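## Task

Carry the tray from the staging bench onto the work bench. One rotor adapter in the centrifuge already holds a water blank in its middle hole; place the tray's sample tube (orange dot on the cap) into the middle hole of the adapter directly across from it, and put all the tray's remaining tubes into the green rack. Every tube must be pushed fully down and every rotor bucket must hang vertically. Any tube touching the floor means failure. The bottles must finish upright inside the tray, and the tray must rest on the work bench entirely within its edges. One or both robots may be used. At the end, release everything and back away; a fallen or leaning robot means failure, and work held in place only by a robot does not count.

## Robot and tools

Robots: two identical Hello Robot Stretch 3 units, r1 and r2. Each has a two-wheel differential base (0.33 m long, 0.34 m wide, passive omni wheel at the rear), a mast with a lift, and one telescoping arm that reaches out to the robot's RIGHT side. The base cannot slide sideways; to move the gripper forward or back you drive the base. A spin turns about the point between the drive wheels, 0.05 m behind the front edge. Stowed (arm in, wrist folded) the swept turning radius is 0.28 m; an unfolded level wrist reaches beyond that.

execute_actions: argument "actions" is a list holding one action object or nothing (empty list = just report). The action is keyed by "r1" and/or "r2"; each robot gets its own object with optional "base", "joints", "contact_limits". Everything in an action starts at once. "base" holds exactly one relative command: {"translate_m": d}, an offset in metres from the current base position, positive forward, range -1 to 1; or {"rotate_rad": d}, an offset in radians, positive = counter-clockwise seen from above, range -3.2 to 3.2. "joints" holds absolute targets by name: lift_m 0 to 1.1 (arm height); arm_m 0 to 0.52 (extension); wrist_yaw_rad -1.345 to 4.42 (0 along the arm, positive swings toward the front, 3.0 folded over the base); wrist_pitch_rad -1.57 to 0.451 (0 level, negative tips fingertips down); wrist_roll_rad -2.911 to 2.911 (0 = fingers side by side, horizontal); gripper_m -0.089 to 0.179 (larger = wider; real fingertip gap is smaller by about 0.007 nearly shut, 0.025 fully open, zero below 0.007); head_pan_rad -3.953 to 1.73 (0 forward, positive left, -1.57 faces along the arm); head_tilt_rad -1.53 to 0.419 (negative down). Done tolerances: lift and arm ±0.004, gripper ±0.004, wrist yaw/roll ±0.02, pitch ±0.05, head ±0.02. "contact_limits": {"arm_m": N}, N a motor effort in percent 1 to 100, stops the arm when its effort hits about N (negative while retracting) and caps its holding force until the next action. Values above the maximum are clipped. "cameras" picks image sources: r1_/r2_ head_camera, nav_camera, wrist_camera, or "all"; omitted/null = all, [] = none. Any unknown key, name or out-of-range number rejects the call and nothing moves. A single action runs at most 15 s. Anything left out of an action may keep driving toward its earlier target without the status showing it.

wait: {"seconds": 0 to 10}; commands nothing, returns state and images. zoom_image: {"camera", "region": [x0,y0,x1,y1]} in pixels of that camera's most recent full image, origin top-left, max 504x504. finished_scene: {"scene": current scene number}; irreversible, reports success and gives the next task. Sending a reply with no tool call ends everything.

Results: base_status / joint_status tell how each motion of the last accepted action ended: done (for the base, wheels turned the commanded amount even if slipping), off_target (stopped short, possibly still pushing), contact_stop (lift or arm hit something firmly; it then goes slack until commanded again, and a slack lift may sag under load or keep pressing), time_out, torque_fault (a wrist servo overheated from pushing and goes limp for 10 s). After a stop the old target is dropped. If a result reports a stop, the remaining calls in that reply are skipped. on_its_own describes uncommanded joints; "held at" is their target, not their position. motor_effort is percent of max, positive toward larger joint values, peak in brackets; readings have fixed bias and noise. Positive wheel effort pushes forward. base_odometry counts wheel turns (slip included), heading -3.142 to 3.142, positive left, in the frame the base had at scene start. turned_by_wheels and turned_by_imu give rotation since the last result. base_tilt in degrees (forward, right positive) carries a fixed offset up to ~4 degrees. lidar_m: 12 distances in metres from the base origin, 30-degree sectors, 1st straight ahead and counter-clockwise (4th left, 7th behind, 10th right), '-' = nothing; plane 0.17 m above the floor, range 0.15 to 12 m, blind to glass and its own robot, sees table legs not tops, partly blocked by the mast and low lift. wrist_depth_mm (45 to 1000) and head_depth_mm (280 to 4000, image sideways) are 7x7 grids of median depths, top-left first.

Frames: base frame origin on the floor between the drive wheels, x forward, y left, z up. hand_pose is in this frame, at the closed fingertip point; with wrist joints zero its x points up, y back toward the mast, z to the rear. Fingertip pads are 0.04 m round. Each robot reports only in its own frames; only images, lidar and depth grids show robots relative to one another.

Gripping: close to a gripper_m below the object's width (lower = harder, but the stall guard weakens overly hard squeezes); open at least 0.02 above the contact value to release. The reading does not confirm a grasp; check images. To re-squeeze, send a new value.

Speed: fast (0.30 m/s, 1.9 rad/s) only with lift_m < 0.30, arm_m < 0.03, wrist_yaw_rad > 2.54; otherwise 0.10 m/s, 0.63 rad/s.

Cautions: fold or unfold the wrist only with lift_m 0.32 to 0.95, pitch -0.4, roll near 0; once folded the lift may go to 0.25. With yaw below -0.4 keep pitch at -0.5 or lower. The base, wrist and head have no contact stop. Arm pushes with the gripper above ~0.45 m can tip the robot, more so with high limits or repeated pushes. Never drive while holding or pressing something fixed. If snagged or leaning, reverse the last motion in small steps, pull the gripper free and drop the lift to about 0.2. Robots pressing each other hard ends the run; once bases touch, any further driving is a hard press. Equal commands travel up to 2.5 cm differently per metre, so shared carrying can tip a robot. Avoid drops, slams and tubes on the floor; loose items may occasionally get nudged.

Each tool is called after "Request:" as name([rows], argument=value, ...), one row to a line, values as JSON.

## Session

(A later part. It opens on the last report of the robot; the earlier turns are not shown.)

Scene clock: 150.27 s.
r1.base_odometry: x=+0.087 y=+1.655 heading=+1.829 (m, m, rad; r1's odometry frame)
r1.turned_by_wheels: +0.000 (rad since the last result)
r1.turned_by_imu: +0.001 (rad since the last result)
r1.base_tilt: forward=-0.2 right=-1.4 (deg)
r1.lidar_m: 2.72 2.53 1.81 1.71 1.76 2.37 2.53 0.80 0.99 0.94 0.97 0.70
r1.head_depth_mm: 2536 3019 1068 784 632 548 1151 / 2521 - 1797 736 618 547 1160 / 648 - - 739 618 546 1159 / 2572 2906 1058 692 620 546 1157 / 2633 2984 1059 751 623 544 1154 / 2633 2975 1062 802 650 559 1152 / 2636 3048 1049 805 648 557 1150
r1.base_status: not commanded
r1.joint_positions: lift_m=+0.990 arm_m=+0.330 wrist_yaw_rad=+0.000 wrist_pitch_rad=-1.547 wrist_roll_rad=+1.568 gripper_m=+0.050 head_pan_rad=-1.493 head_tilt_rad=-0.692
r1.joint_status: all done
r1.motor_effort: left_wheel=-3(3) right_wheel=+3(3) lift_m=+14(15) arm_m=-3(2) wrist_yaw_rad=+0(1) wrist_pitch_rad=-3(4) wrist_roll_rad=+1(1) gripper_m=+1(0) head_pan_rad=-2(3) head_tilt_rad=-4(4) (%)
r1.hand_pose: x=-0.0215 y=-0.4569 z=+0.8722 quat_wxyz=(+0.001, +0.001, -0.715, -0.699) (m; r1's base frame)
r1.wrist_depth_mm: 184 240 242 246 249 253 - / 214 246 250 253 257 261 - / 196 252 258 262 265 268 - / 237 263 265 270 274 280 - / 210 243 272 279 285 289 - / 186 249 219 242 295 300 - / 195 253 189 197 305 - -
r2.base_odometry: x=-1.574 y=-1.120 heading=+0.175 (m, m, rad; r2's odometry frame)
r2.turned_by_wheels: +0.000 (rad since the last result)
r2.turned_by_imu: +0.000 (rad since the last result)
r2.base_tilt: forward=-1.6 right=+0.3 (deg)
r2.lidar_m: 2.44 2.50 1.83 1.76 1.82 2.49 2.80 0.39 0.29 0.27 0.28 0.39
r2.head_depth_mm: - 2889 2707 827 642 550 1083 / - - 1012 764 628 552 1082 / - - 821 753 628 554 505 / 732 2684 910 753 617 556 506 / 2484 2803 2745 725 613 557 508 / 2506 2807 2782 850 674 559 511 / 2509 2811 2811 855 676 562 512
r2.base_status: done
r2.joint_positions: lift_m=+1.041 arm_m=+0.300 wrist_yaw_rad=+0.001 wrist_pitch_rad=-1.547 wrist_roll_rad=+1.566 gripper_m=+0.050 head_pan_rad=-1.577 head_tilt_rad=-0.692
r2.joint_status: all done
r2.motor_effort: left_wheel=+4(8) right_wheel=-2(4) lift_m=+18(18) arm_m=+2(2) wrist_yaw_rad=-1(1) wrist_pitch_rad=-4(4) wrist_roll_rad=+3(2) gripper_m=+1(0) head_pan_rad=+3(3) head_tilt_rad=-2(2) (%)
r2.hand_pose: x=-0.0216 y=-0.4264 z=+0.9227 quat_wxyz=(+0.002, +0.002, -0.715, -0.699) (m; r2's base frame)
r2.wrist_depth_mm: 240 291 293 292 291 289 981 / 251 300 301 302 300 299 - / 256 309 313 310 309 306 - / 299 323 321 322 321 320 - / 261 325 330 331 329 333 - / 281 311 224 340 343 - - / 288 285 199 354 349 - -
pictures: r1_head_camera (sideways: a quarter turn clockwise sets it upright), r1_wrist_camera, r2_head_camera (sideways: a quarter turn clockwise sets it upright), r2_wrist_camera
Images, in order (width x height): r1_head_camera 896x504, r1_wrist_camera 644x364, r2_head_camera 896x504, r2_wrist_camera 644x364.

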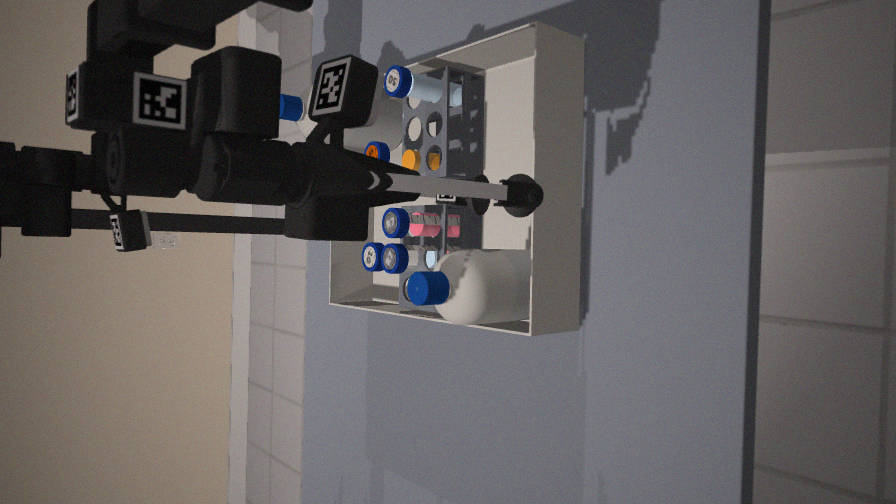

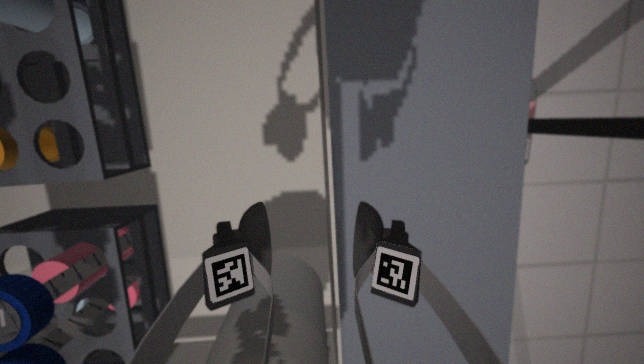

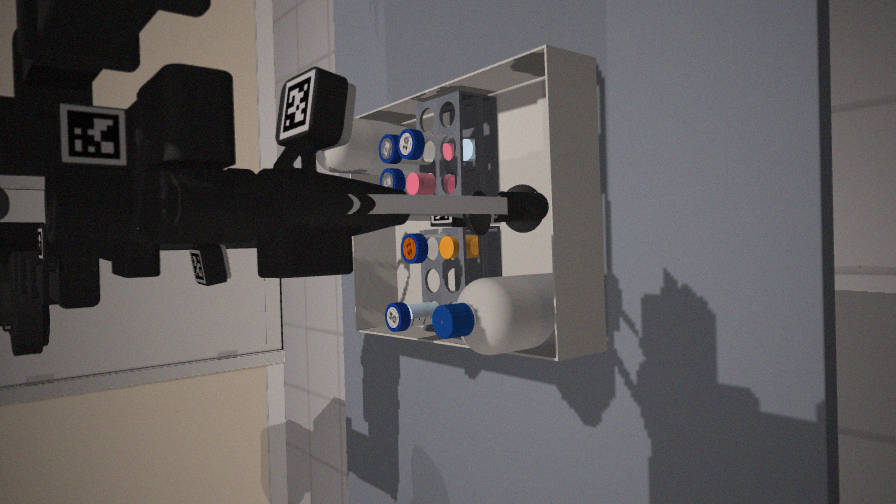

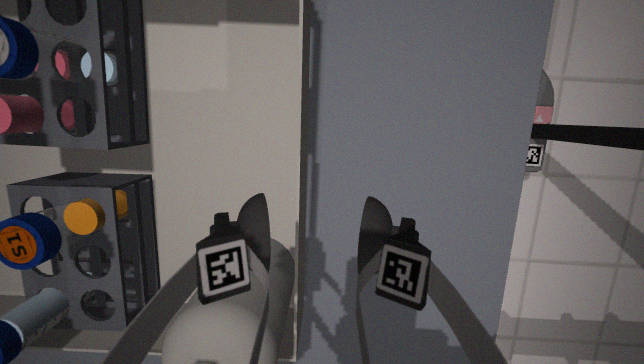

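Request:
execute_actions([
  {"r1":{"joints":{"arm_m":0.323,"lift_m":0.96}},"r2":{"joints":{"arm_m":0.31,"lift_m":0.96}}},
], cameras=["r1_wrist_camera","r2_wrist_camera"])

Scene clock: 156.80 s.
r1.base_odometry: x=+0.087 y=+1.655 heading=+1.829 (m, m, rad; r1's odometry frame)
r1.turned_by_wheels: +0.000 (rad since the last result)
r1.turned_by_imu: +0.001 (rad since the last result)
r1.base_tilt: forward=-0.2 right=-1.4 (deg)
r1.lidar_m: 2.71 2.54 1.81 1.71 1.76 2.38 2.53 0.80 0.99 0.94 0.97 0.70
r1.head_depth_mm: 2618 2834 1019 784 631 546 1157 / 2576 - - 735 620 547 1153 / 681 762 - 739 621 546 1155 / 1011 2879 1418 709 622 545 1155 / 2598 2969 1051 754 622 546 1152 / 2662 2969 1059 801 650 558 1151 / 2647 3019 1045 805 647 558 1151
r1.base_status: not commanded
r1.joint_positions: lift_m=+0.960 arm_m=+0.323 wrist_yaw_rad=+0.000 wrist_pitch_rad=-1.547 wrist_roll_rad=+1.568 gripper_m=+0.050 head_pan_rad=-1.493 head_tilt_rad=-0.692
r1.joint_status: all done
r1.motor_effort: left_wheel=-3(3) right_wheel=+3(2) lift_m=+13(14) arm_m=-3(3) wrist_yaw_rad=+0(0) wrist_pitch_rad=-4(4) wrist_roll_rad=+0(1) gripper_m=+1(1) head_pan_rad=-2(3) head_tilt_rad=-4(4) (%)
r1.hand_pose: x=-0.0215 y=-0.4499 z=+0.8423 quat_wxyz=(+0.001, +0.001, -0.715, -0.699) (m; r1's base frame)
r1.wrist_depth_mm: 186 213 215 219 221 224 - / 211 219 222 225 229 230 - / 197 225 229 232 235 237 - / 228 233 235 237 242 247 - / 201 239 241 247 252 255 - / 181 245 210 254 260 266 - / 189 228 178 262 270 278 -
r2.base_odometry: x=-1.574 y=-1.120 heading=+0.175 (m, m, rad; r2's odometry frame)
r2.turned_by_wheels: +0.000 (rad since the last result)
r2.turned_by_imu: +0.000 (rad since the last result)
r2.base_tilt: forward=-1.5 right=+0.3 (deg)
r2.lidar_m: 2.45 2.49 1.83 1.76 1.83 2.50 2.80 0.39 0.29 0.27 0.29 0.39
r2.head_depth_mm: 2503 2738 - 812 641 549 1082 / 2501 2733 1012 762 628 552 1082 / 2457 687 - 753 628 554 505 / 869 757 2828 739 624 555 506 / 2385 2810 2759 727 613 557 508 / 2496 2830 2763 850 673 560 510 / 2511 2798 2828 855 677 562 511
r2.base_status: not commanded
r2.joint_positions: lift_m=+0.961 arm_m=+0.310 wrist_yaw_rad=+0.001 wrist_pitch_rad=-1.547 wrist_roll_rad=+1.566 gripper_m=+0.050 head_pan_rad=-1.577 head_tilt_rad=-0.692
r2.joint_status: all done
r2.motor_effort: left_wheel=+4(4) right_wheel=-2(3) lift_m=+17(18) arm_m=+2(1) wrist_yaw_rad=+0(2) wrist_pitch_rad=-4(4) wrist_roll_rad=+2(3) gripper_m=+0(0) head_pan_rad=+3(3) head_tilt_rad=-2(3) (%)
r2.hand_pose: x=-0.0216 y=-0.4363 z=+0.8427 quat_wxyz=(+0.002, +0.002, -0.715, -0.699) (m; r2's base frame)
r2.wrist_depth_mm: 195 219 218 217 217 217 214 / 199 227 225 224 224 221 221 / 224 232 231 231 230 230 229 / 239 240 240 237 238 237 237 / 212 248 246 245 244 244 - / 223 254 221 255 256 250 - / 231 257 183 265 263 261 -
pictures: r1_wrist_camera, r2_wrist_camera
Images, in order (width x height): r1_wrist_camera 644x364, r2_wrist_camera 644x364.

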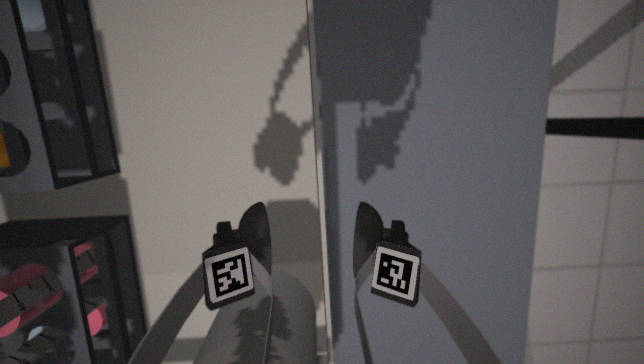

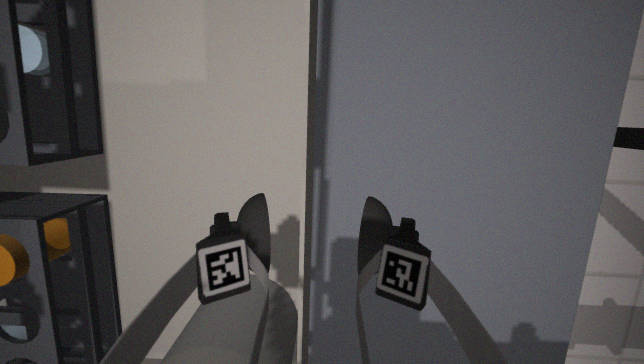

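Request:
execute_actions([
  {"r1":{"joints":{"arm_m":0.318,"lift_m":0.922}},"r2":{"joints":{"arm_m":0.314,"lift_m":0.922}}},
], cameras=["r1_wrist_camera","r2_wrist_camera"])

Request:
execute_actions([
  {"r1":{"joints":{"gripper_m":-0.07}},"r2":{"joints":{"gripper_m":-0.07}}},
], cameras=[])

Request:
execute_actions([
  {"r1":{"joints":{"lift_m":0.95}},"r2":{"joints":{"lift_m":0.95}}},
])

Scene clock: 163.80 s.
r1.base_odometry: x=+0.087 y=+1.655 heading=+1.829 (m, m, rad; r1's odometry frame)
r1.turned_by_wheels: +0.000 (rad since the last result)
r1.turned_by_imu: +0.001 (rad since the last result)
r1.base_tilt: forward=-0.4 right=-1.4 (deg)
r1.lidar_m: 2.71 2.54 1.80 1.71 1.76 2.37 2.52 0.80 0.99 0.94 0.97 0.70
r1.head_depth_mm: 2580 2879 - 746 630 547 1158 / 2606 2871 - 735 616 545 1153 / 2540 747 - 733 618 547 1151 / 1025 2828 1059 689 618 547 1146 / 2627 3003 1061 751 623 543 1154 / 2648 3011 1056 803 651 557 1151 / 2652 3003 1050 803 649 557 1147
r1.base_status: not commanded
r1.joint_positions: lift_m=+0.922 arm_m=+0.318 wrist_yaw_rad=+0.000 wrist_pitch_rad=-1.547 wrist_roll_rad=+1.568 gripper_m=+0.050 head_pan_rad=-1.493 head_tilt_rad=-0.692
r1.joint_status: all done
r1.motor_effort: left_wheel=-3(3) right_wheel=+3(3) lift_m=+14(14) arm_m=-3(2) wrist_yaw_rad=+0(1) wrist_pitch_rad=-4(4) wrist_roll_rad=+1(1) gripper_m=+1(1) head_pan_rad=-3(2) head_tilt_rad=-4(4) (%)
r1.hand_pose: x=-0.0215 y=-0.4449 z=+0.8043 quat_wxyz=(+0.001, +0.001, -0.715, -0.699) (m; r1's base frame)
r1.wrist_depth_mm: 176 178 179 184 186 187 926 / 180 183 185 189 191 193 968 / 184 188 191 194 197 200 - / 192 194 196 200 203 206 - / 197 201 202 207 209 213 - / 178 208 209 213 219 220 - / 180 213 172 213 226 228 -
r2.base_odometry: x=-1.574 y=-1.120 heading=+0.175 (m, m, rad; r2's odometry frame)
r2.turned_by_wheels: +0.000 (rad since the last result)
r2.turned_by_imu: +0.000 (rad since the last result)
r2.base_tilt: forward=-1.5 right=+0.3 (deg)
r2.lidar_m: 2.45 2.50 1.83 1.76 1.83 2.49 2.81 0.39 0.29 0.27 0.28 0.39
r2.head_depth_mm: 2521 2822 - 772 641 550 1077 / 2508 2765 - 760 627 552 1084 / 2517 1717 - 749 627 552 505 / 1088 718 2613 754 617 555 506 / 2382 2795 2757 729 612 556 508 / 2507 2814 2791 848 675 558 510 / 2529 2817 2811 853 678 563 512
r2.base_status: not commanded
r2.joint_positions: lift_m=+0.923 arm_m=+0.314 wrist_yaw_rad=+0.001 wrist_pitch_rad=-1.547 wrist_roll_rad=+1.566 gripper_m=+0.050 head_pan_rad=-1.577 head_tilt_rad=-0.692
r2.joint_status: all done
r2.motor_effort: left_wheel=+4(4) right_wheel=-2(2) lift_m=+17(14) arm_m=+2(1) wrist_yaw_rad=-1(1) wrist_pitch_rad=-4(4) wrist_roll_rad=+3(2) gripper_m=+0(1) head_pan_rad=+3(2) head_tilt_rad=-3(3) (%)
r2.hand_pose: x=-0.0216 y=-0.4403 z=+0.8047 quat_wxyz=(+0.002, +0.002, -0.715, -0.699) (m; r2's base frame)
r2.wrist_depth_mm: 183 184 183 182 182 181 180 / 188 190 188 187 188 186 185 / 193 195 193 193 193 192 190 / 203 200 199 200 199 198 197 / 205 208 206 205 205 204 203 / 210 215 213 213 215 211 210 / 215 222 185 219 221 218 219
pictures: r1_wrist_camera, r2_wrist_camera
Images, in order (width x height): r1_wrist_camera 644x364, r2_wrist_camera 644x364.

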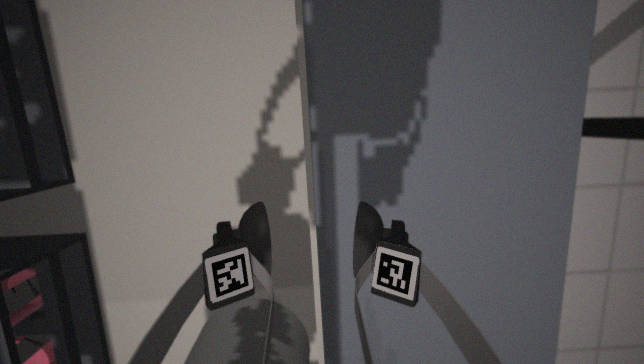

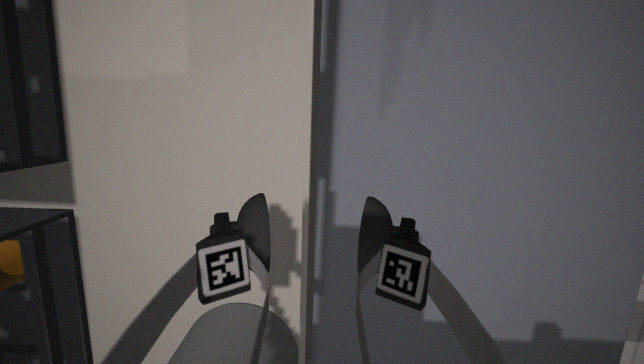

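Scene clock: 165.50 s.
r1.base_odometry: x=+0.087 y=+1.655 heading=+1.829 (m, m, rad; r1's odometry frame)
r1.turned_by_wheels: +0.000 (rad since the last result)
r1.turned_by_imu: +0.000 (rad since the last result)
r1.base_tilt: forward=-0.3 right=-1.4 (deg)
r1.lidar_m: 2.71 2.54 1.81 1.70 1.76 2.38 2.53 0.80 0.98 0.94 0.97 0.70
r1.head_depth_mm: 2582 2876 - 737 637 548 1158 / 2617 2844 - 734 622 546 1153 / 2536 733 - 741 623 547 1153 / 1038 2851 1063 681 625 546 1158 / 2640 2948 1059 755 626 547 1159 / 2633 3022 1054 802 650 557 1150 / 2610 2995 1056 800 649 557 1153
r1.base_status: not commanded
r1.joint_positions: lift_m=+0.922 arm_m=+0.318 wrist_yaw_rad=+0.005 wrist_pitch_rad=-1.545 wrist_roll_rad=+1.559 gripper_m=-0.069 head_pan_rad=-1.493 head_tilt_rad=-0.692
r1.joint_status: all done
r1.motor_effort: left_wheel=-3(3) right_wheel=+2(3) lift_m=+17(17) arm_m=-3(3) wrist_yaw_rad=-5(5) wrist_pitch_rad=-5(5) wrist_roll_rad=+4(4) gripper_m=-26(99) head_pan_rad=-2(2) head_tilt_rad=-5(4) (%)
r1.hand_pose: x=-0.0216 y=-0.4455 z=+0.8040 quat_wxyz=(+0.006, +0.005, -0.716, -0.698) (m; r1's base frame)
r1.wrist_depth_mm: 175 176 178 182 184 187 191 / 178 181 183 188 190 192 971 / 183 187 188 193 196 198 589 / 191 192 194 200 204 205 - / 194 198 199 199 210 212 - / 197 204 205 216 217 219 - / 179 210 172 219 224 226 -
r2.base_odometry: x=-1.574 y=-1.120 heading=+0.175 (m, m, rad; r2's odometry frame)
r2.turned_by_wheels: +0.000 (rad since the last result)
r2.turned_by_imu: +0.000 (rad since the last result)
r2.base_tilt: forward=-1.5 right=+0.3 (deg)
r2.lidar_m: 2.46 2.50 1.83 1.76 1.83 2.50 2.80 0.39 0.29 0.28 0.28 0.39
r2.head_depth_mm: 2530 2827 - - 641 550 1081 / 2522 2781 - 758 626 552 1083 / 2501 1724 - 750 629 552 505 / 1092 717 2616 751 621 555 506 / 2393 2796 2775 726 609 557 508 / 2510 2833 2806 848 673 559 509 / 2495 2831 2795 855 677 562 511
r2.base_status: not commanded
r2.joint_positions: lift_m=+0.922 arm_m=+0.314 wrist_yaw_rad=+0.001 wrist_pitch_rad=-1.545 wrist_roll_rad=+1.566 gripper_m=-0.069 head_pan_rad=-1.577 head_tilt_rad=-0.692
r2.joint_status: all done
r2.motor_effort: left_wheel=+4(4) right_wheel=-3(2) lift_m=+26(26) arm_m=+1(2) wrist_yaw_rad=+0(1) wrist_pitch_rad=-5(8) wrist_roll_rad=+2(2) gripper_m=-24(100) head_pan_rad=+3(3) head_tilt_rad=-3(3) (%)
r2.hand_pose: x=-0.0216 y=-0.4411 z=+0.8044 quat_wxyz=(+0.002, +0.002, -0.716, -0.698) (m; r2's base frame)
r2.wrist_depth_mm: 180 180 178 179 181 181 179 / 185 185 184 185 187 186 184 / 189 192 191 191 193 191 190 / 199 198 196 198 198 197 196 / 201 204 203 125 205 203 201 / 208 212 208 213 212 211 209 / 213 221 178 218 219 218 216
pictures: none
No camera images: the call's "cameras" was empty. Leave "cameras" out to get every camera's image.

Scene clock: 166.53 s.
r1.base_odometry: x=+0.087 y=+1.655 heading=+1.829 (m, m, rad; r1's odometry frame)
r1.turned_by_wheels: +0.000 (rad since the last result)
r1.turned_by_imu: +0.000 (rad since the last result)
r1.base_tilt: forward=-0.2 right=-1.5 (deg)
r1.lidar_m: 2.72 2.54 1.82 1.71 1.76 2.37 2.53 0.80 0.99 0.94 0.97 0.70
r1.head_depth_mm: 2583 2835 1002 740 620 547 1154 / 2573 - - 718 618 547 1156 / 1087 732 - 714 618 546 1162 / 972 2827 908 596 616 545 1153 / 2621 2995 1058 676 625 545 1149 / 2622 3000 1055 804 649 556 1154 / 2619 2975 1052 801 648 555 1150
r1.base_status: not commanded
r1.joint_positions: lift_m=+0.949 arm_m=+0.318 wrist_yaw_rad=+0.005 wrist_pitch_rad=-1.545 wrist_roll_rad=+1.559 gripper_m=-0.064 head_pan_rad=-1.493 head_tilt_rad=-0.692
r1.joint_status: all done
r1.on_its_own: gripper_m is held at -0.064, not at your -0.070, by its stall guard, which is still easing
r1.motor_effort: left_wheel=-2(3) right_wheel=+2(2) lift_m=+26(26) arm_m=-3(3) wrist_yaw_rad=-5(6) wrist_pitch_rad=-5(5) wrist_roll_rad=+4(4) gripper_m=-8(27) head_pan_rad=-2(2) head_tilt_rad=-4(4) (%)
r1.hand_pose: x=-0.0216 y=-0.4455 z=+0.8314 quat_wxyz=(+0.006, +0.005, -0.716, -0.698) (m; r1's base frame)
r1.wrist_depth_mm: 175 177 179 208 211 212 988 / 179 182 183 214 218 219 - / 184 187 189 221 224 226 - / 191 192 195 227 232 235 - / 194 198 200 199 240 243 - / 197 204 205 247 247 251 - / 179 210 171 250 255 260 -
r2.base_odometry: x=-1.574 y=-1.120 heading=+0.175 (m, m, rad; r2's odometry frame)
r2.turned_by_wheels: +0.000 (rad since the last result)
r2.turned_by_imu: +0.000 (rad since the last result)
r2.base_tilt: forward=-1.5 right=+0.3 (deg)
r2.lidar_m: 2.45 2.51 1.83 1.76 1.82 2.50 2.80 0.39 0.29 0.27 0.29 0.39
r2.head_depth_mm: 2503 2789 - 797 642 550 1081 / 2525 2710 1013 723 615 551 1082 / 2479 726 - 724 613 553 505 / 930 713 2757 717 615 556 506 / 2374 2779 2743 560 608 557 509 / 2496 2818 2776 850 674 560 510 / 2489 2799 2809 854 676 561 511
r2.base_status: not commanded
r2.joint_positions: lift_m=+0.949 arm_m=+0.314 wrist_yaw_rad=+0.001 wrist_pitch_rad=-1.545 wrist_roll_rad=+1.566 gripper_m=-0.064 head_pan_rad=-1.577 head_tilt_rad=-0.692
r2.joint_status: all done
r2.on_its_own: gripper_m is held at -0.064, not at your -0.070, by its stall guard, which is still easing
r2.motor_effort: left_wheel=+4(4) right_wheel=-2(3) lift_m=+71(74) arm_m=+1(1) wrist_yaw_rad=-1(1) wrist_pitch_rad=-5(5) wrist_roll_rad=+2(3) gripper_m=-3(23) head_pan_rad=+2(3) head_tilt_rad=-3(2) (%)
r2.hand_pose: x=-0.0216 y=-0.4411 z=+0.8309 quat_wxyz=(+0.002, +0.002, -0.716, -0.698) (m; r2's base frame)
r2.wrist_depth_mm: 179 178 177 179 206 204 203 / 184 185 184 185 213 211 209 / 189 192 189 191 218 217 216 / 199 198 196 222 225 224 223 / 202 205 203 125 233 230 231 / 207 213 210 229 240 238 240 / 213 222 179 248 248 247 -
pictures: r1_head_camera (sideways: a quarter turn clockwise sets it upright), r1_nav_camera (sideways: a quarter turn counterclockwise sets it upright), r1_wrist_camera, r2_head_camera (sideways: a quarter turn clockwise sets it upright), r2_nav_camera (sideways: a quarter turn counterclockwise sets it upright), r2_wrist_camera
Images, in order (width x height): r1_head_camera 896x504, r1_nav_camera 672x504, r1_wrist_camera 644x364, r2_head_camera 896x504, r2_nav_camera 672x504, r2_wrist_camera 644x364.

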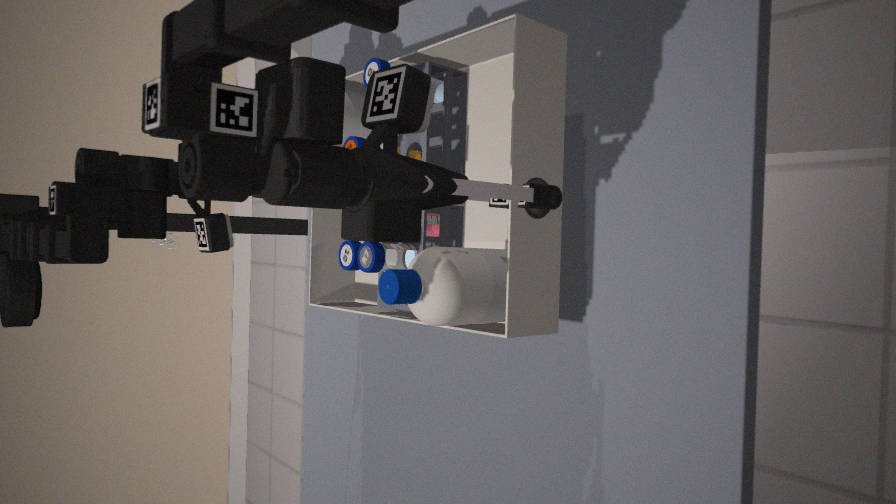

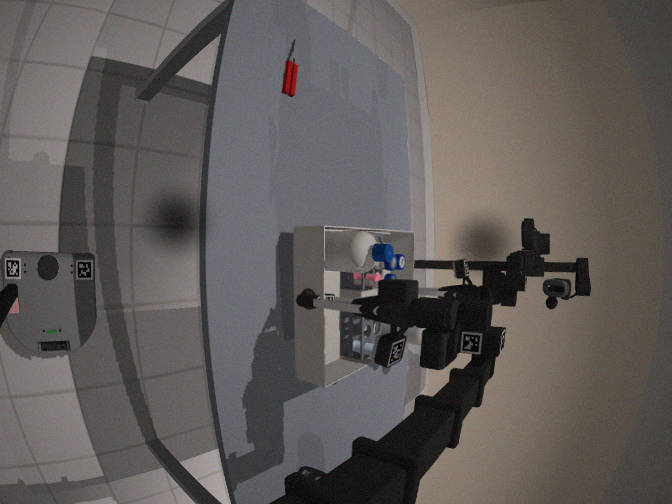

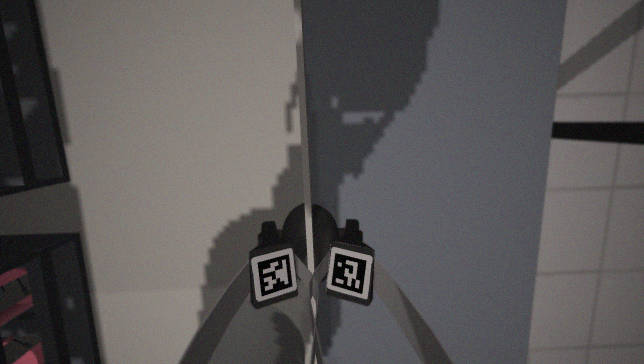

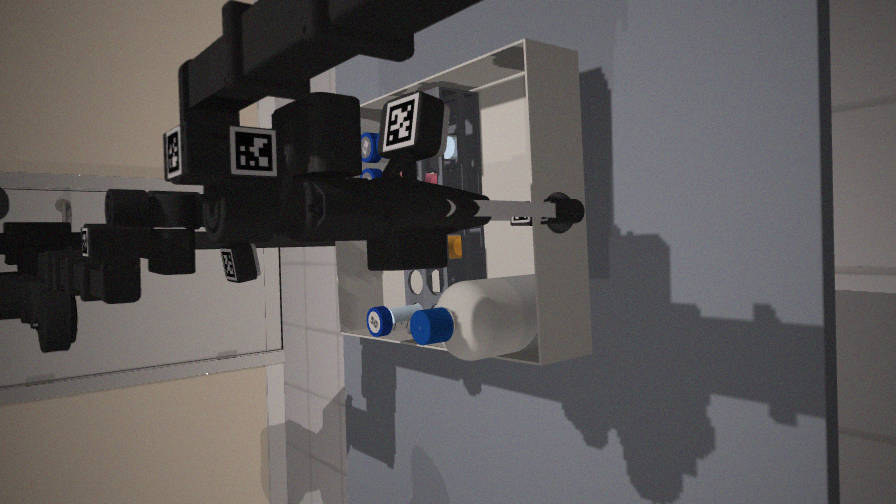

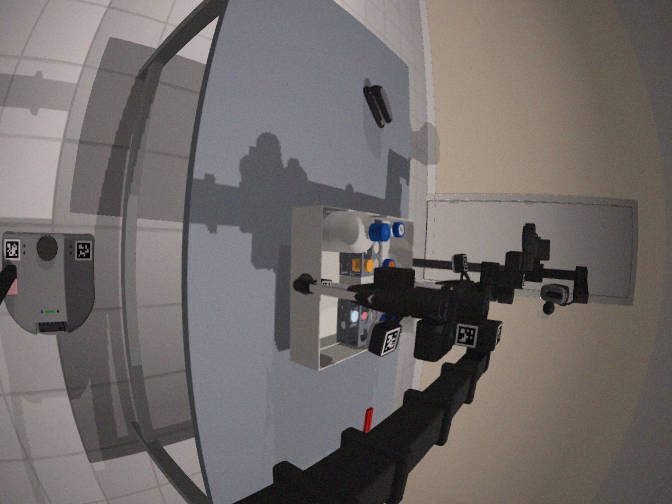

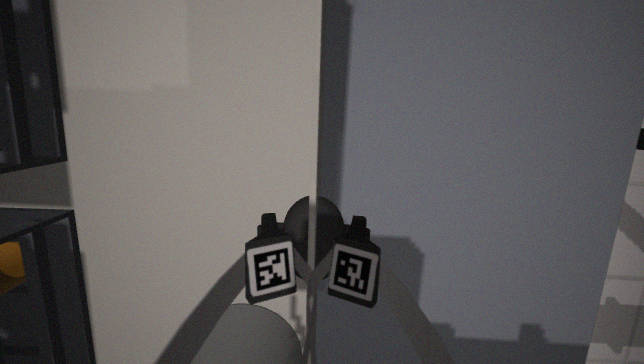

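Request:
execute_actions([
  {"r1":{"joints":{"lift_m":1.0}},"r2":{"joints":{"lift_m":1.0}}},
], cameras=[])

Request:
execute_actions([
  {"r1":{"joints":{"lift_m":1.06}},"r2":{"joints":{"lift_m":1.06}}},
], cameras=[])

Request:
execute_actions([
  {"r1":{"base":{"translate_m":-0.4}},"r2":{"base":{"translate_m":0.4}}},
], cameras=["r1_nav_camera","r1_wrist_camera","r2_nav_camera","r2_wrist_camera"])

Scene clock: 176.67 s.
r1.base_odometry: x=+0.087 y=+1.655 heading=+1.829 (m, m, rad; r1's odometry frame)
r1.turned_by_wheels: +0.000 (rad since the last result)
r1.turned_by_imu: +0.002 (rad since the last result)
r1.base_tilt: forward=-0.3 right=-1.4 (deg)
r1.lidar_m: 2.71 2.54 1.81 1.71 1.76 2.37 2.52 0.80 0.99 0.94 0.97 0.70
r1.head_depth_mm: 2541 2998 1065 642 638 548 1160 / 2508 - 759 666 634 548 1152 / 632 - - 676 634 544 1149 / 2545 2871 725 563 634 547 1157 / 2633 2982 1014 562 632 546 1140 / 2670 2955 1059 804 648 558 1153 / 2616 3032 1049 800 648 556 1148
r1.base_status: not commanded
r1.joint_positions: lift_m=+0.999 arm_m=+0.318 wrist_yaw_rad=+0.005 wrist_pitch_rad=-1.545 wrist_roll_rad=+1.559 gripper_m=-0.051 head_pan_rad=-1.493 head_tilt_rad=-0.692
r1.joint_status: all done
r1.on_its_own: gripper_m is held at -0.052, not at your -0.070, by its stall guard, which is not easing now
r1.motor_effort: left_wheel=-2(2) right_wheel=+2(1) lift_m=+26(28) arm_m=-3(3) wrist_yaw_rad=-5(5) wrist_pitch_rad=-5(5) wrist_roll_rad=+4(4) gripper_m=-21(20) head_pan_rad=-3(1) head_tilt_rad=-5(5) (%)
r1.hand_pose: x=-0.0216 y=-0.4456 z=+0.8814 quat_wxyz=(+0.006, +0.005, -0.716, -0.698) (m; r1's base frame)
r1.wrist_depth_mm: 175 178 179 255 259 261 - / 179 182 183 263 267 270 - / 184 188 189 270 274 279 - / 192 193 194 279 283 - - / 194 199 200 199 292 - - / 196 205 204 301 304 - - / 179 210 171 307 313 - -
r2.base_odometry: x=-1.574 y=-1.120 heading=+0.175 (m, m, rad; r2's odometry frame)
r2.turned_by_wheels: +0.000 (rad since the last result)
r2.turned_by_imu: +0.000 (rad since the last result)
r2.base_tilt: forward=-1.5 right=+0.3 (deg)
r2.lidar_m: 2.45 2.50 1.83 1.76 1.82 2.50 2.80 0.39 0.29 0.27 0.29 0.39
r2.head_depth_mm: 2516 - 1053 795 642 550 1081 / 2466 - 1058 683 627 552 1083 / 2409 - - 687 629 553 505 / 656 2716 2877 681 632 555 507 / 2505 2789 1041 534 617 557 508 / 2482 2827 2777 846 675 560 509 / 2483 2790 2808 857 677 561 512
r2.base_status: not commanded
r2.joint_positions: lift_m=+0.999 arm_m=+0.314 wrist_yaw_rad=+0.001 wrist_pitch_rad=-1.545 wrist_roll_rad=+1.566 gripper_m=-0.058 head_pan_rad=-1.577 head_tilt_rad=-0.692
r2.joint_status: all done
r2.on_its_own: gripper_m is held at -0.059, not at your -0.070, by its stall guard, which is not easing now
r2.motor_effort: left_wheel=+4(4) right_wheel=-3(3) lift_m=+72(72) arm_m=+1(1) wrist_yaw_rad=-1(1) wrist_pitch_rad=-5(5) wrist_roll_rad=+2(2) gripper_m=-20(20) head_pan_rad=+2(3) head_tilt_rad=-3(4) (%)
r2.hand_pose: x=-0.0216 y=-0.4411 z=+0.8809 quat_wxyz=(+0.002, +0.002, -0.716, -0.698) (m; r2's base frame)
r2.wrist_depth_mm: 180 180 177 180 254 251 252 / 184 185 183 185 259 258 944 / 189 191 189 192 268 266 984 / 199 198 197 276 278 276 - / 201 204 203 - 285 283 - / 209 212 211 256 293 294 - / 214 221 179 306 305 304 -
pictures: none
No camera images: the call's "cameras" was empty. Leave "cameras" out to get every camera's image.

Scene clock: 178.03 s.
r1.base_odometry: x=+0.087 y=+1.655 heading=+1.829 (m, m, rad; r1's odometry frame)
r1.turned_by_wheels: +0.000 (rad since the last result)
r1.turned_by_imu: +0.000 (rad since the last result)
r1.base_tilt: forward=-0.2 right=-1.4 (deg)
r1.lidar_m: 2.71 2.54 1.81 1.70 1.76 2.37 2.53 0.80 0.99 0.94 0.97 0.70
r1.head_depth_mm: 2611 2937 647 550 652 548 1154 / - 708 676 551 654 546 1157 / 672 - 664 555 650 545 1158 / 2543 2885 592 540 649 546 1154 / 2656 2984 546 540 650 545 1151 / 2645 2982 1053 805 652 557 1147 / 2685 2998 1046 801 648 558 1155
r1.base_status: not commanded
r1.joint_positions: lift_m=+1.059 arm_m=+0.318 wrist_yaw_rad=+0.005 wrist_pitch_rad=-1.545 wrist_roll_rad=+1.559 gripper_m=-0.051 head_pan_rad=-1.493 head_tilt_rad=-0.692
r1.joint_status: all done
r1.on_its_own: gripper_m is held at -0.052, not at your -0.070, by its stall guard, which is not easing now
r1.motor_effort: left_wheel=-2(2) right_wheel=+1(2) lift_m=+25(28) arm_m=-3(2) wrist_yaw_rad=-6(5) wrist_pitch_rad=-5(5) wrist_roll_rad=+4(4) gripper_m=-20(20) head_pan_rad=-2(2) head_tilt_rad=-4(5) (%)
r1.hand_pose: x=-0.0216 y=-0.4456 z=+0.9414 quat_wxyz=(+0.006, +0.005, -0.716, -0.698) (m; r1's base frame)
r1.wrist_depth_mm: 175 178 179 312 315 - - / 179 182 183 322 325 - - / 183 187 189 331 334 - - / 191 192 194 339 347 - - / 194 198 200 200 356 - - / 197 204 205 370 369 - - / 178 210 171 377 383 - -
r2.base_odometry: x=-1.574 y=-1.120 heading=+0.175 (m, m, rad; r2's odometry frame)
r2.turned_by_wheels: +0.000 (rad since the last result)
r2.turned_by_imu: +0.000 (rad since the last result)
r2.base_tilt: forward=-1.5 right=+0.3 (deg)
r2.lidar_m: 2.44 2.50 1.83 1.76 1.83 2.50 2.80 0.39 0.28 0.27 0.28 0.39
r2.head_depth_mm: 2660 2830 2673 592 660 550 1082 / - 2884 654 628 663 551 1083 / - - 659 550 664 554 504 / 1179 2747 698 547 668 555 507 / 2484 2789 495 510 670 557 508 / 2522 2820 2790 816 674 560 510 / 2508 2810 2823 854 677 561 512
r2.base_status: not commanded
r2.joint_positions: lift_m=+1.059 arm_m=+0.314 wrist_yaw_rad=+0.001 wrist_pitch_rad=-1.545 wrist_roll_rad=+1.566 gripper_m=-0.058 head_pan_rad=-1.577 head_tilt_rad=-0.692
r2.joint_status: all done
r2.on_its_own: gripper_m is held at -0.059, not at your -0.070, by its stall guard, which is not easing now
r2.motor_effort: left_wheel=+4(4) right_wheel=-3(3) lift_m=+71(71) arm_m=+1(1) wrist_yaw_rad=-1(0) wrist_pitch_rad=-5(5) wrist_roll_rad=+2(2) gripper_m=-19(20) head_pan_rad=+3(3) head_tilt_rad=-3(3) (%)
r2.hand_pose: x=-0.0216 y=-0.4411 z=+0.9409 quat_wxyz=(+0.002, +0.002, -0.716, -0.698) (m; r2's base frame)
r2.wrist_depth_mm: 178 179 178 179 309 307 - / 184 184 184 185 317 315 - / 189 191 189 191 329 325 - / 199 198 197 332 338 338 - / 202 204 203 - 347 352 - / 208 213 211 364 359 362 - / 214 221 178 371 376 - -
pictures: none
No camera images: the call's "cameras" was empty. Leave "cameras" out to get every camera's image.

Scene clock: 183.40 s.
r1.base_odometry: x=+0.189 y=+1.269 heading=+1.829 (m, m, rad; r1's odometry frame)
r1.turned_by_wheels: +0.000 (rad since the last result)
r1.turned_by_imu: +0.003 (rad since the last result)
r1.base_tilt: forward=-0.2 right=-1.3 (deg)
r1.lidar_m: 1.08 2.51 1.78 1.70 1.76 2.36 2.13 0.46 0.47 0.96 0.99 1.08
r1.head_depth_mm: 2574 2955 658 558 655 560 1162 / - 712 675 637 654 560 1153 / 677 - 659 660 652 560 1153 / 2580 2885 518 549 651 558 1156 / 2639 3059 754 552 651 559 1157 / 2655 3045 1059 804 649 571 1154 / 2671 3021 1052 803 649 569 1148
r1.base_status: done
r1.joint_positions: lift_m=+1.059 arm_m=+0.318 wrist_yaw_rad=+0.005 wrist_pitch_rad=-1.526 wrist_roll_rad=+1.559 gripper_m=-0.051 head_pan_rad=-1.493 head_tilt_rad=-0.692
r1.joint_status: not commanded
r1.on_its_own: gripper_m is held at -0.052, not at your -0.070, by its stall guard, which is not easing now
r1.motor_effort: left_wheel=-1(8) right_wheel=+1(4) lift_m=+26(26) arm_m=-2(3) wrist_yaw_rad=-5(5) wrist_pitch_rad=-14(14) wrist_roll_rad=+4(5) gripper_m=-21(21) head_pan_rad=-3(3) head_tilt_rad=-4(5) (%)
r1.hand_pose: x=-0.0216 y=-0.4503 z=+0.9411 quat_wxyz=(+0.006, +0.005, -0.722, -0.692) (m; r1's base frame)
r1.wrist_depth_mm: 178 180 180 309 314 - - / 182 184 184 319 322 - - / 186 189 190 329 333 - - / 195 195 195 338 344 - - / 197 200 201 274 354 - - / 198 206 206 367 368 - - / 181 212 171 377 378 - -
r2.base_odometry: x=-1.180 y=-1.051 heading=+0.175 (m, m, rad; r2's odometry frame)
r2.turned_by_wheels: +0.000 (rad since the last result)
r2.turned_by_imu: -0.001 (rad since the last result)
r2.base_tilt: forward=-1.6 right=+0.3 (deg)
r2.lidar_m: 2.05 2.50 1.83 1.76 1.82 2.49 1.09 0.39 0.28 0.27 0.28 0.37
r2.head_depth_mm: 2645 2822 2692 590 660 549 1082 / - 2848 654 546 663 552 503 / - - 663 635 665 553 504 / 1189 2771 668 557 668 556 506 / 2506 2826 501 519 670 558 509 / 2499 2796 2807 816 674 560 510 / 2497 2801 2810 881 677 562 511
r2.base_status: done
r2.joint_positions: lift_m=+1.059 arm_m=+0.314 wrist_yaw_rad=+0.001 wrist_pitch_rad=-1.530 wrist_roll_rad=+1.566 gripper_m=-0.058 head_pan_rad=-1.577 head_tilt_rad=-0.692
r2.joint_status: not commanded
r2.on_its_own: gripper_m is held at -0.059, not at your -0.070, by its stall guard, which is not easing now
r2.motor_effort: left_wheel=+4(9) right_wheel=-3(5) lift_m=+71(71) arm_m=+1(1) wrist_yaw_rad=+0(0) wrist_pitch_rad=-12(12) wrist_roll_rad=+2(2) gripper_m=-21(21) head_pan_rad=+3(3) head_tilt_rad=-2(3) (%)
r2.hand_pose: x=-0.0216 y=-0.4448 z=+0.9407 quat_wxyz=(+0.002, +0.002, -0.721, -0.693) (m; r2's base frame)
r2.wrist_depth_mm: 181 181 178 179 307 302 - / 187 187 185 185 318 314 - / 191 193 191 327 325 323 - / 202 200 199 336 336 333 - / 204 208 205 - 345 345 - / 209 215 212 288 356 356 - / 217 224 180 369 371 369 -
pictures: r1_nav_camera (sideways: a quarter turn counterclockwise sets it upright), r1_wrist_camera, r2_nav_camera (sideways: a quarter turn counterclockwise sets it upright), r2_wrist_camera
Images, in order (width x height): r1_nav_camera 672x504, r1_wrist_camera 644x364, r2_nav_camera 672x504, r2_wrist_camera 644x364.

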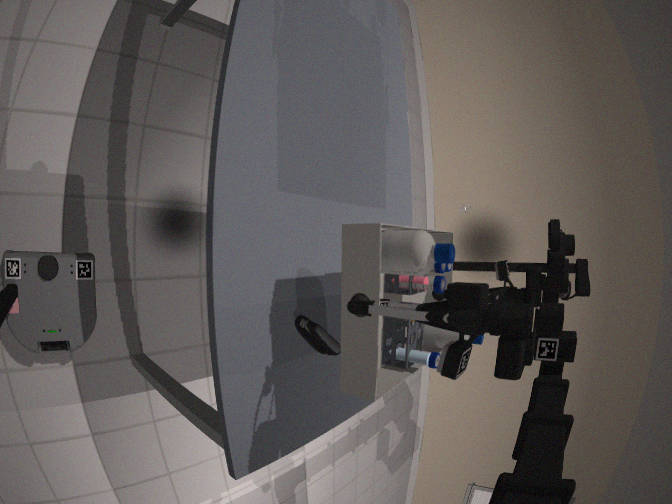

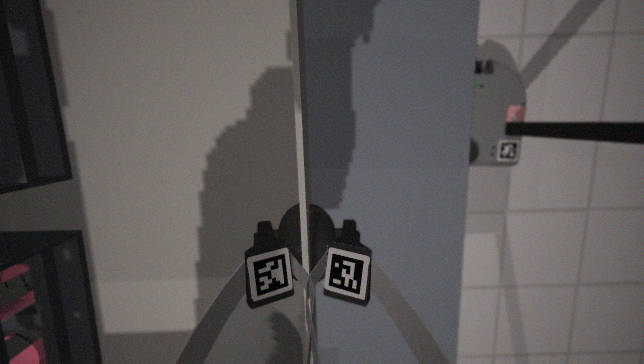

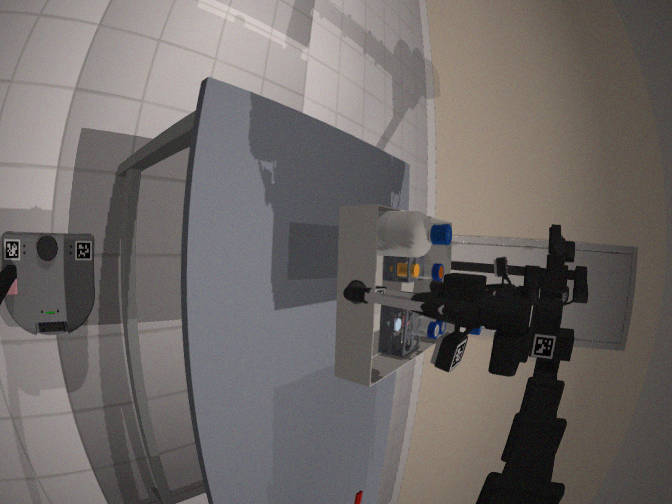

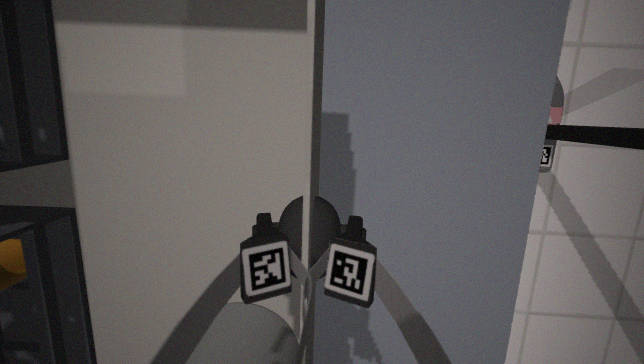

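Request:
execute_actions([
  {"r1":{"base":{"translate_m":-0.5},"joints":{"arm_m":0.328}},"r2":{"base":{"translate_m":0.5},"joints":{"arm_m":0.324}}},
], cameras=["r1_nav_camera","r2_nav_camera"])

Scene clock: 193.83 s.
r1.base_odometry: x=+0.317 y=+0.785 heading=+1.829 (m, m, rad; r1's odometry frame)
r1.turned_by_wheels: +0.000 (rad since the last result)
r1.turned_by_imu: +0.004 (rad since the last result)
r1.base_tilt: forward=-0.1 right=-1.4 (deg)
r1.lidar_m: 1.56 2.48 1.75 1.69 1.75 2.34 1.65 1.66 3.16 0.97 0.34 1.34
r1.head_depth_mm: 2601 2935 656 600 1604 1346 1155 / - 713 672 556 1606 1339 1156 / 677 - 661 659 1604 1339 1154 / 2625 2891 524 547 1591 1334 1152 / 2642 3027 727 562 689 1255 1020 / 2687 3034 1053 802 649 587 1149 / 2695 3023 1055 801 648 584 1146
r1.base_status: done
r1.joint_positions: lift_m=+1.059 arm_m=+0.328 wrist_yaw_rad=+0.005 wrist_pitch_rad=-1.534 wrist_roll_rad=+1.559 gripper_m=-0.051 head_pan_rad=-1.493 head_tilt_rad=-0.692
r1.joint_status: all done
r1.on_its_own: gripper_m is held at -0.052, not at your -0.070, by its stall guard, which is not easing now
r1.motor_effort: left_wheel=-2(6) right_wheel=+2(3) lift_m=+26(26) arm_m=+3(7) wrist_yaw_rad=-5(5) wrist_pitch_rad=-11(15) wrist_roll_rad=+4(4) gripper_m=-21(22) head_pan_rad=-2(2) head_tilt_rad=-5(5) (%)
r1.hand_pose: x=-0.0216 y=-0.4579 z=+0.9412 quat_wxyz=(+0.006, +0.005, -0.720, -0.694) (m; r1's base frame)
r1.wrist_depth_mm: 177 178 180 - - - - / 181 184 185 - - - - / 185 188 189 - - - - / 192 194 195 967 - - - / 196 200 200 397 - - - / 197 206 205 367 373 - - / 180 212 170 377 383 - -
r2.base_odometry: x=-0.687 y=-0.963 heading=+0.176 (m, m, rad; r2's odometry frame)
r2.turned_by_wheels: +0.000 (rad since the last result)
r2.turned_by_imu: -0.002 (rad since the last result)
r2.base_tilt: forward=-1.5 right=+0.3 (deg)
r2.lidar_m: 1.56 2.51 1.83 1.76 1.83 2.49 1.08 0.39 0.33 0.93 3.08 1.78
r2.head_depth_mm: - 2812 2680 636 660 577 632 / - 2811 681 555 1493 1335 1151 / - - 677 553 1577 1347 1154 / 1198 2769 671 641 1570 1349 1157 / 2499 2824 505 526 1634 1357 1159 / 2510 2783 2777 2008 1641 1358 1161 / 2480 2813 2798 2077 1643 1368 1170
r2.base_status: done
r2.joint_positions: lift_m=+1.059 arm_m=+0.324 wrist_yaw_rad=+0.001 wrist_pitch_rad=-1.537 wrist_roll_rad=+1.567 gripper_m=-0.058 head_pan_rad=-1.577 head_tilt_rad=-0.692
r2.joint_status: all done
r2.on_its_own: gripper_m is held at -0.059, not at your -0.070, by its stall guard, which is not easing now
r2.motor_effort: left_wheel=+4(9) right_wheel=-3(4) lift_m=+72(71) arm_m=+1(2) wrist_yaw_rad=-1(1) wrist_pitch_rad=-9(12) wrist_roll_rad=+2(3) gripper_m=-21(21) head_pan_rad=+2(3) head_tilt_rad=-2(2) (%)
r2.hand_pose: x=-0.0216 y=-0.4530 z=+0.9408 quat_wxyz=(+0.002, +0.001, -0.719, -0.695) (m; r2's base frame)
r2.wrist_depth_mm: 180 180 178 179 309 304 988 / 186 186 185 185 - - - / 189 191 190 - - - - / 201 199 197 - - - - / 202 207 205 126 - - - / 208 213 210 213 - - - / 214 222 176 - - - -
pictures: r1_nav_camera (sideways: a quarter turn counterclockwise sets it upright), r2_nav_camera (sideways: a quarter turn counterclockwise sets it upright)
Images, in order (width x height): r1_nav_camera 672x504, r2_nav_camera 672x504.

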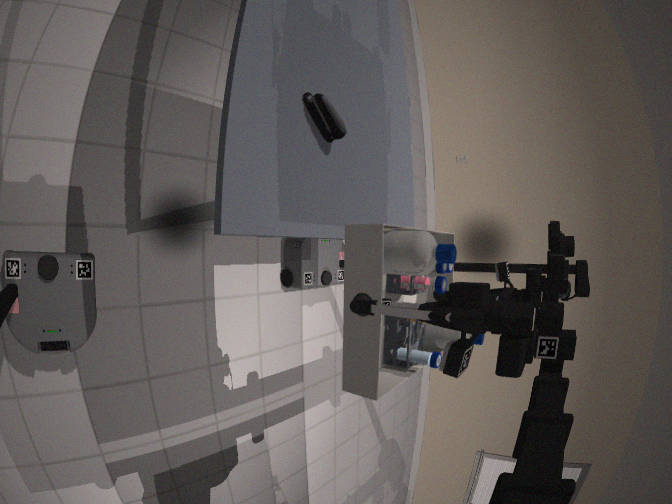

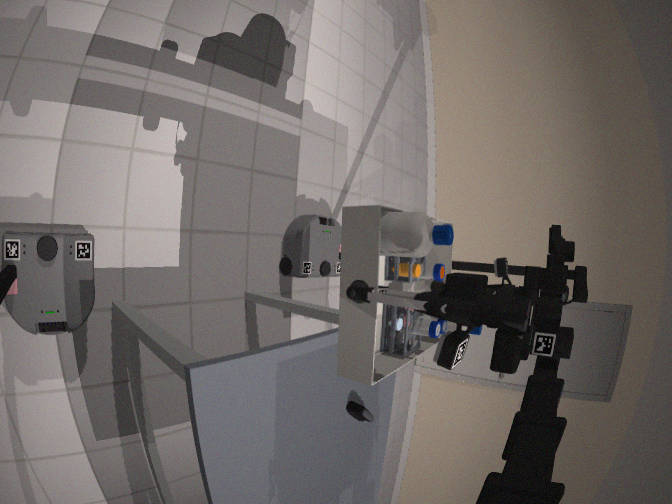

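Request:
execute_actions([
  {"r1":{"base":{"translate_m":-0.6},"joints":{"arm_m":0.337}},"r2":{"base":{"translate_m":0.6},"joints":{"arm_m":0.333}}},
], cameras=[])

Request:
execute_actions([
  {"r1":{"base":{"translate_m":-0.6},"joints":{"arm_m":0.344}},"r2":{"base":{"translate_m":0.6},"joints":{"arm_m":0.340}}},
], cameras=["r1_nav_camera","r2_nav_camera"])

Scene clock: 205.90 s.
r1.base_odometry: x=+0.470 y=+0.205 heading=+1.829 (m, m, rad; r1's odometry frame)
r1.turned_by_wheels: +0.000 (rad since the last result)
r1.turned_by_imu: +0.005 (rad since the last result)
r1.base_tilt: forward=-0.2 right=-1.4 (deg)
r1.lidar_m: 2.16 2.45 1.76 1.68 1.73 2.32 2.46 1.08 1.42 1.27 1.21 0.79
r1.head_depth_mm: 2647 2944 665 562 1602 1333 1156 / - 719 679 565 1599 1350 1151 / 691 - 665 567 1616 1344 1159 / 2597 2870 534 558 1606 1347 1155 / 2678 3019 715 1714 1610 1333 1157 / 2685 3073 2593 1973 1606 1345 1158 / 2713 3047 2592 1967 1600 1335 1147
r1.base_status: done
r1.joint_positions: lift_m=+1.059 arm_m=+0.337 wrist_yaw_rad=+0.005 wrist_pitch_rad=-1.538 wrist_roll_rad=+1.559 gripper_m=-0.051 head_pan_rad=-1.493 head_tilt_rad=-0.692
r1.joint_status: all done
r1.on_its_own: gripper_m is held at -0.052, not at your -0.070, by its stall guard, which is not easing now
r1.motor_effort: left_wheel=-2(5) right_wheel=+2(4) lift_m=+26(26) arm_m=+3(4) wrist_yaw_rad=-5(5) wrist_pitch_rad=-9(11) wrist_roll_rad=+4(5) gripper_m=-20(21) head_pan_rad=-3(2) head_tilt_rad=-5(4) (%)
r1.hand_pose: x=-0.0216 y=-0.4658 z=+0.9413 quat_wxyz=(+0.006, +0.005, -0.718, -0.696) (m; r1's base frame)
r1.wrist_depth_mm: 176 178 179 - - - - / 180 183 184 - - - - / 184 188 190 - - - - / 193 193 195 - - - - / 195 199 200 162 - - - / 197 204 205 - - - - / 181 211 169 - - - -
r2.base_odometry: x=-0.097 y=-0.858 heading=+0.176 (m, m, rad; r2's odometry frame)
r2.turned_by_wheels: +0.000 (rad since the last result)
r2.turned_by_imu: -0.002 (rad since the last result)
r2.base_tilt: forward=-1.5 right=+0.2 (deg)
r2.lidar_m: 0.98 2.53 1.84 1.77 1.83 2.49 1.08 0.84 1.20 1.27 1.34 0.97
r2.head_depth_mm: - 2823 2675 1806 1603 1339 1147 / - 1782 681 565 1607 1342 1148 / - - 692 564 1582 1344 1151 / 1217 2754 673 563 1579 1350 1159 / 2506 2840 508 536 1627 1353 1163 / 2492 2795 2784 1991 1634 1361 1162 / 2517 2809 2820 2069 1649 1364 1168
r2.base_status: done
r2.joint_positions: lift_m=+1.059 arm_m=+0.333 wrist_yaw_rad=+0.001 wrist_pitch_rad=-1.541 wrist_roll_rad=+1.568 gripper_m=-0.058 head_pan_rad=-1.577 head_tilt_rad=-0.692
r2.joint_status: all done
r2.on_its_own: gripper_m is held at -0.059, not at your -0.070, by its stall guard, which is not easing now
r2.motor_effort: left_wheel=+4(10) right_wheel=-3(4) lift_m=+71(71) arm_m=+1(4) wrist_yaw_rad=-2(2) wrist_pitch_rad=-7(9) wrist_roll_rad=+2(3) gripper_m=-20(21) head_pan_rad=+3(3) head_tilt_rad=-2(3) (%)
r2.hand_pose: x=-0.0216 y=-0.4610 z=+0.9409 quat_wxyz=(+0.002, +0.001, -0.717, -0.697) (m; r2's base frame)
r2.wrist_depth_mm: 179 180 178 179 - - 989 / 185 185 184 185 - - - / 190 192 190 192 - - - / 200 198 196 - - - - / 203 205 204 126 - - - / 209 214 210 213 - - - / 214 222 178 - - - -
pictures: none
No camera images: the call's "cameras" was empty. Leave "cameras" out to get every camera's image.

Scene clock: 213.27 s.
r1.base_odometry: x=+0.623 y=-0.375 heading=+1.829 (m, m, rad; r1's odometry frame)
r1.turned_by_wheels: +0.000 (rad since the last result)
r1.turned_by_imu: +0.004 (rad since the last result)
r1.base_tilt: forward=-0.3 right=-1.5 (deg)
r1.lidar_m: 1.35 2.40 1.74 1.66 1.71 2.30 1.88 0.56 0.59 1.28 3.15 1.36
r1.head_depth_mm: 2651 2949 666 567 1544 1337 1148 / - 721 684 571 1603 1348 1159 / 693 - 682 1127 1604 1343 1148 / 2625 2944 529 567 1591 1338 1155 / 2660 3062 2283 1738 1589 1337 1154 / 2684 3033 2627 1991 1602 1336 1148 / 2701 3095 2614 1984 1603 1327 1148
r1.base_status: done
r1.joint_positions: lift_m=+1.059 arm_m=+0.344 wrist_yaw_rad=+0.005 wrist_pitch_rad=-1.539 wrist_roll_rad=+1.561 gripper_m=-0.051 head_pan_rad=-1.493 head_tilt_rad=-0.692
r1.joint_status: all done
r1.on_its_own: gripper_m is held at -0.052, not at your -0.070, by its stall guard, which is not easing now
r1.motor_effort: left_wheel=-3(8) right_wheel=+3(4) lift_m=+26(26) arm_m=+3(5) wrist_yaw_rad=-5(5) wrist_pitch_rad=-8(9) wrist_roll_rad=+3(4) gripper_m=-21(20) head_pan_rad=-2(2) head_tilt_rad=-4(5) (%)
r1.hand_pose: x=-0.0216 y=-0.4723 z=+0.9413 quat_wxyz=(+0.005, +0.005, -0.718, -0.696) (m; r1's base frame)
r1.wrist_depth_mm: 176 178 179 - - - - / 180 182 184 - - - - / 183 188 189 - - - - / 192 193 194 - - - - / 195 199 200 199 - - - / 197 205 205 - - - - / 182 211 170 - - - -
r2.base_odometry: x=+0.494 y=-0.753 heading=+0.176 (m, m, rad; r2's odometry frame)
r2.turned_by_wheels: +0.000 (rad since the last result)
r2.turned_by_imu: -0.002 (rad since the last result)
r2.base_tilt: forward=-1.6 right=+0.3 (deg)
r2.lidar_m: 0.99 2.53 1.84 1.77 1.83 2.50 1.42 1.66 3.10 1.29 0.96 0.42
r2.head_depth_mm: - 2821 2683 1801 1597 1338 1145 / - 2753 695 652 1610 1340 1150 / - - 697 572 1603 1354 1157 / 1222 2752 698 571 1587 1357 1157 / 2502 2828 510 542 1625 1359 1165 / 2488 2814 2807 1968 1511 1362 1165 / 2496 2779 2804 924 1644 1367 1168
r2.base_status: done
r2.joint_positions: lift_m=+1.059 arm_m=+0.340 wrist_yaw_rad=+0.000 wrist_pitch_rad=-1.543 wrist_roll_rad=+1.569 gripper_m=-0.058 head_pan_rad=-1.577 head_tilt_rad=-0.692
r2.joint_status: all done
r2.on_its_own: gripper_m is held at -0.059, not at your -0.070, by its stall guard, which is not easing now
r2.motor_effort: left_wheel=+3(9) right_wheel=-2(2) lift_m=+72(72) arm_m=+1(1) wrist_yaw_rad=-2(0) wrist_pitch_rad=-6(7) wrist_roll_rad=+2(2) gripper_m=-20(20) head_pan_rad=+3(3) head_tilt_rad=-3(3) (%)
r2.hand_pose: x=-0.0215 y=-0.4676 z=+0.9409 quat_wxyz=(+0.001, +0.001, -0.717, -0.697) (m; r2's base frame)
r2.wrist_depth_mm: 179 179 178 179 - - 999 / 185 185 184 185 - - - / 190 191 190 191 - - - / 199 199 197 - - - - / 203 206 204 126 - - - / 208 214 211 213 - - - / 213 222 177 - - - -
pictures: r1_nav_camera (sideways: a quarter turn counterclockwise sets it upright), r2_nav_camera (sideways: a quarter turn counterclockwise sets it upright)
Images, in order (width x height): r1_nav_camera 672x504, r2_nav_camera 672x504.

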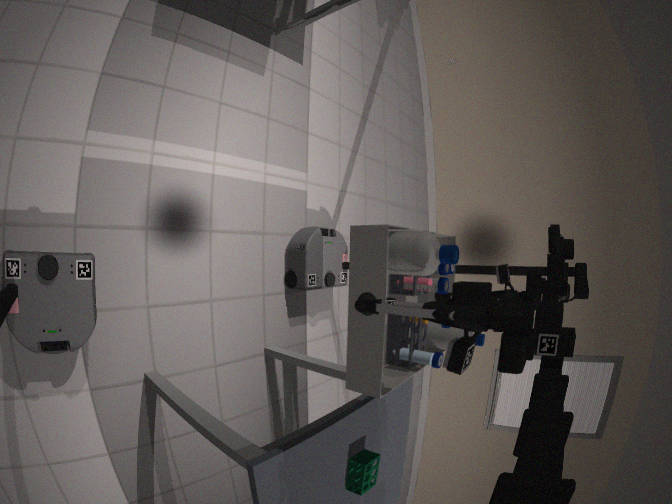

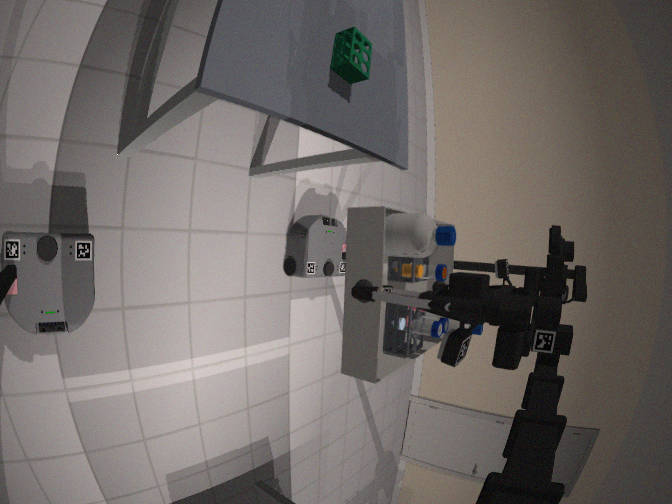

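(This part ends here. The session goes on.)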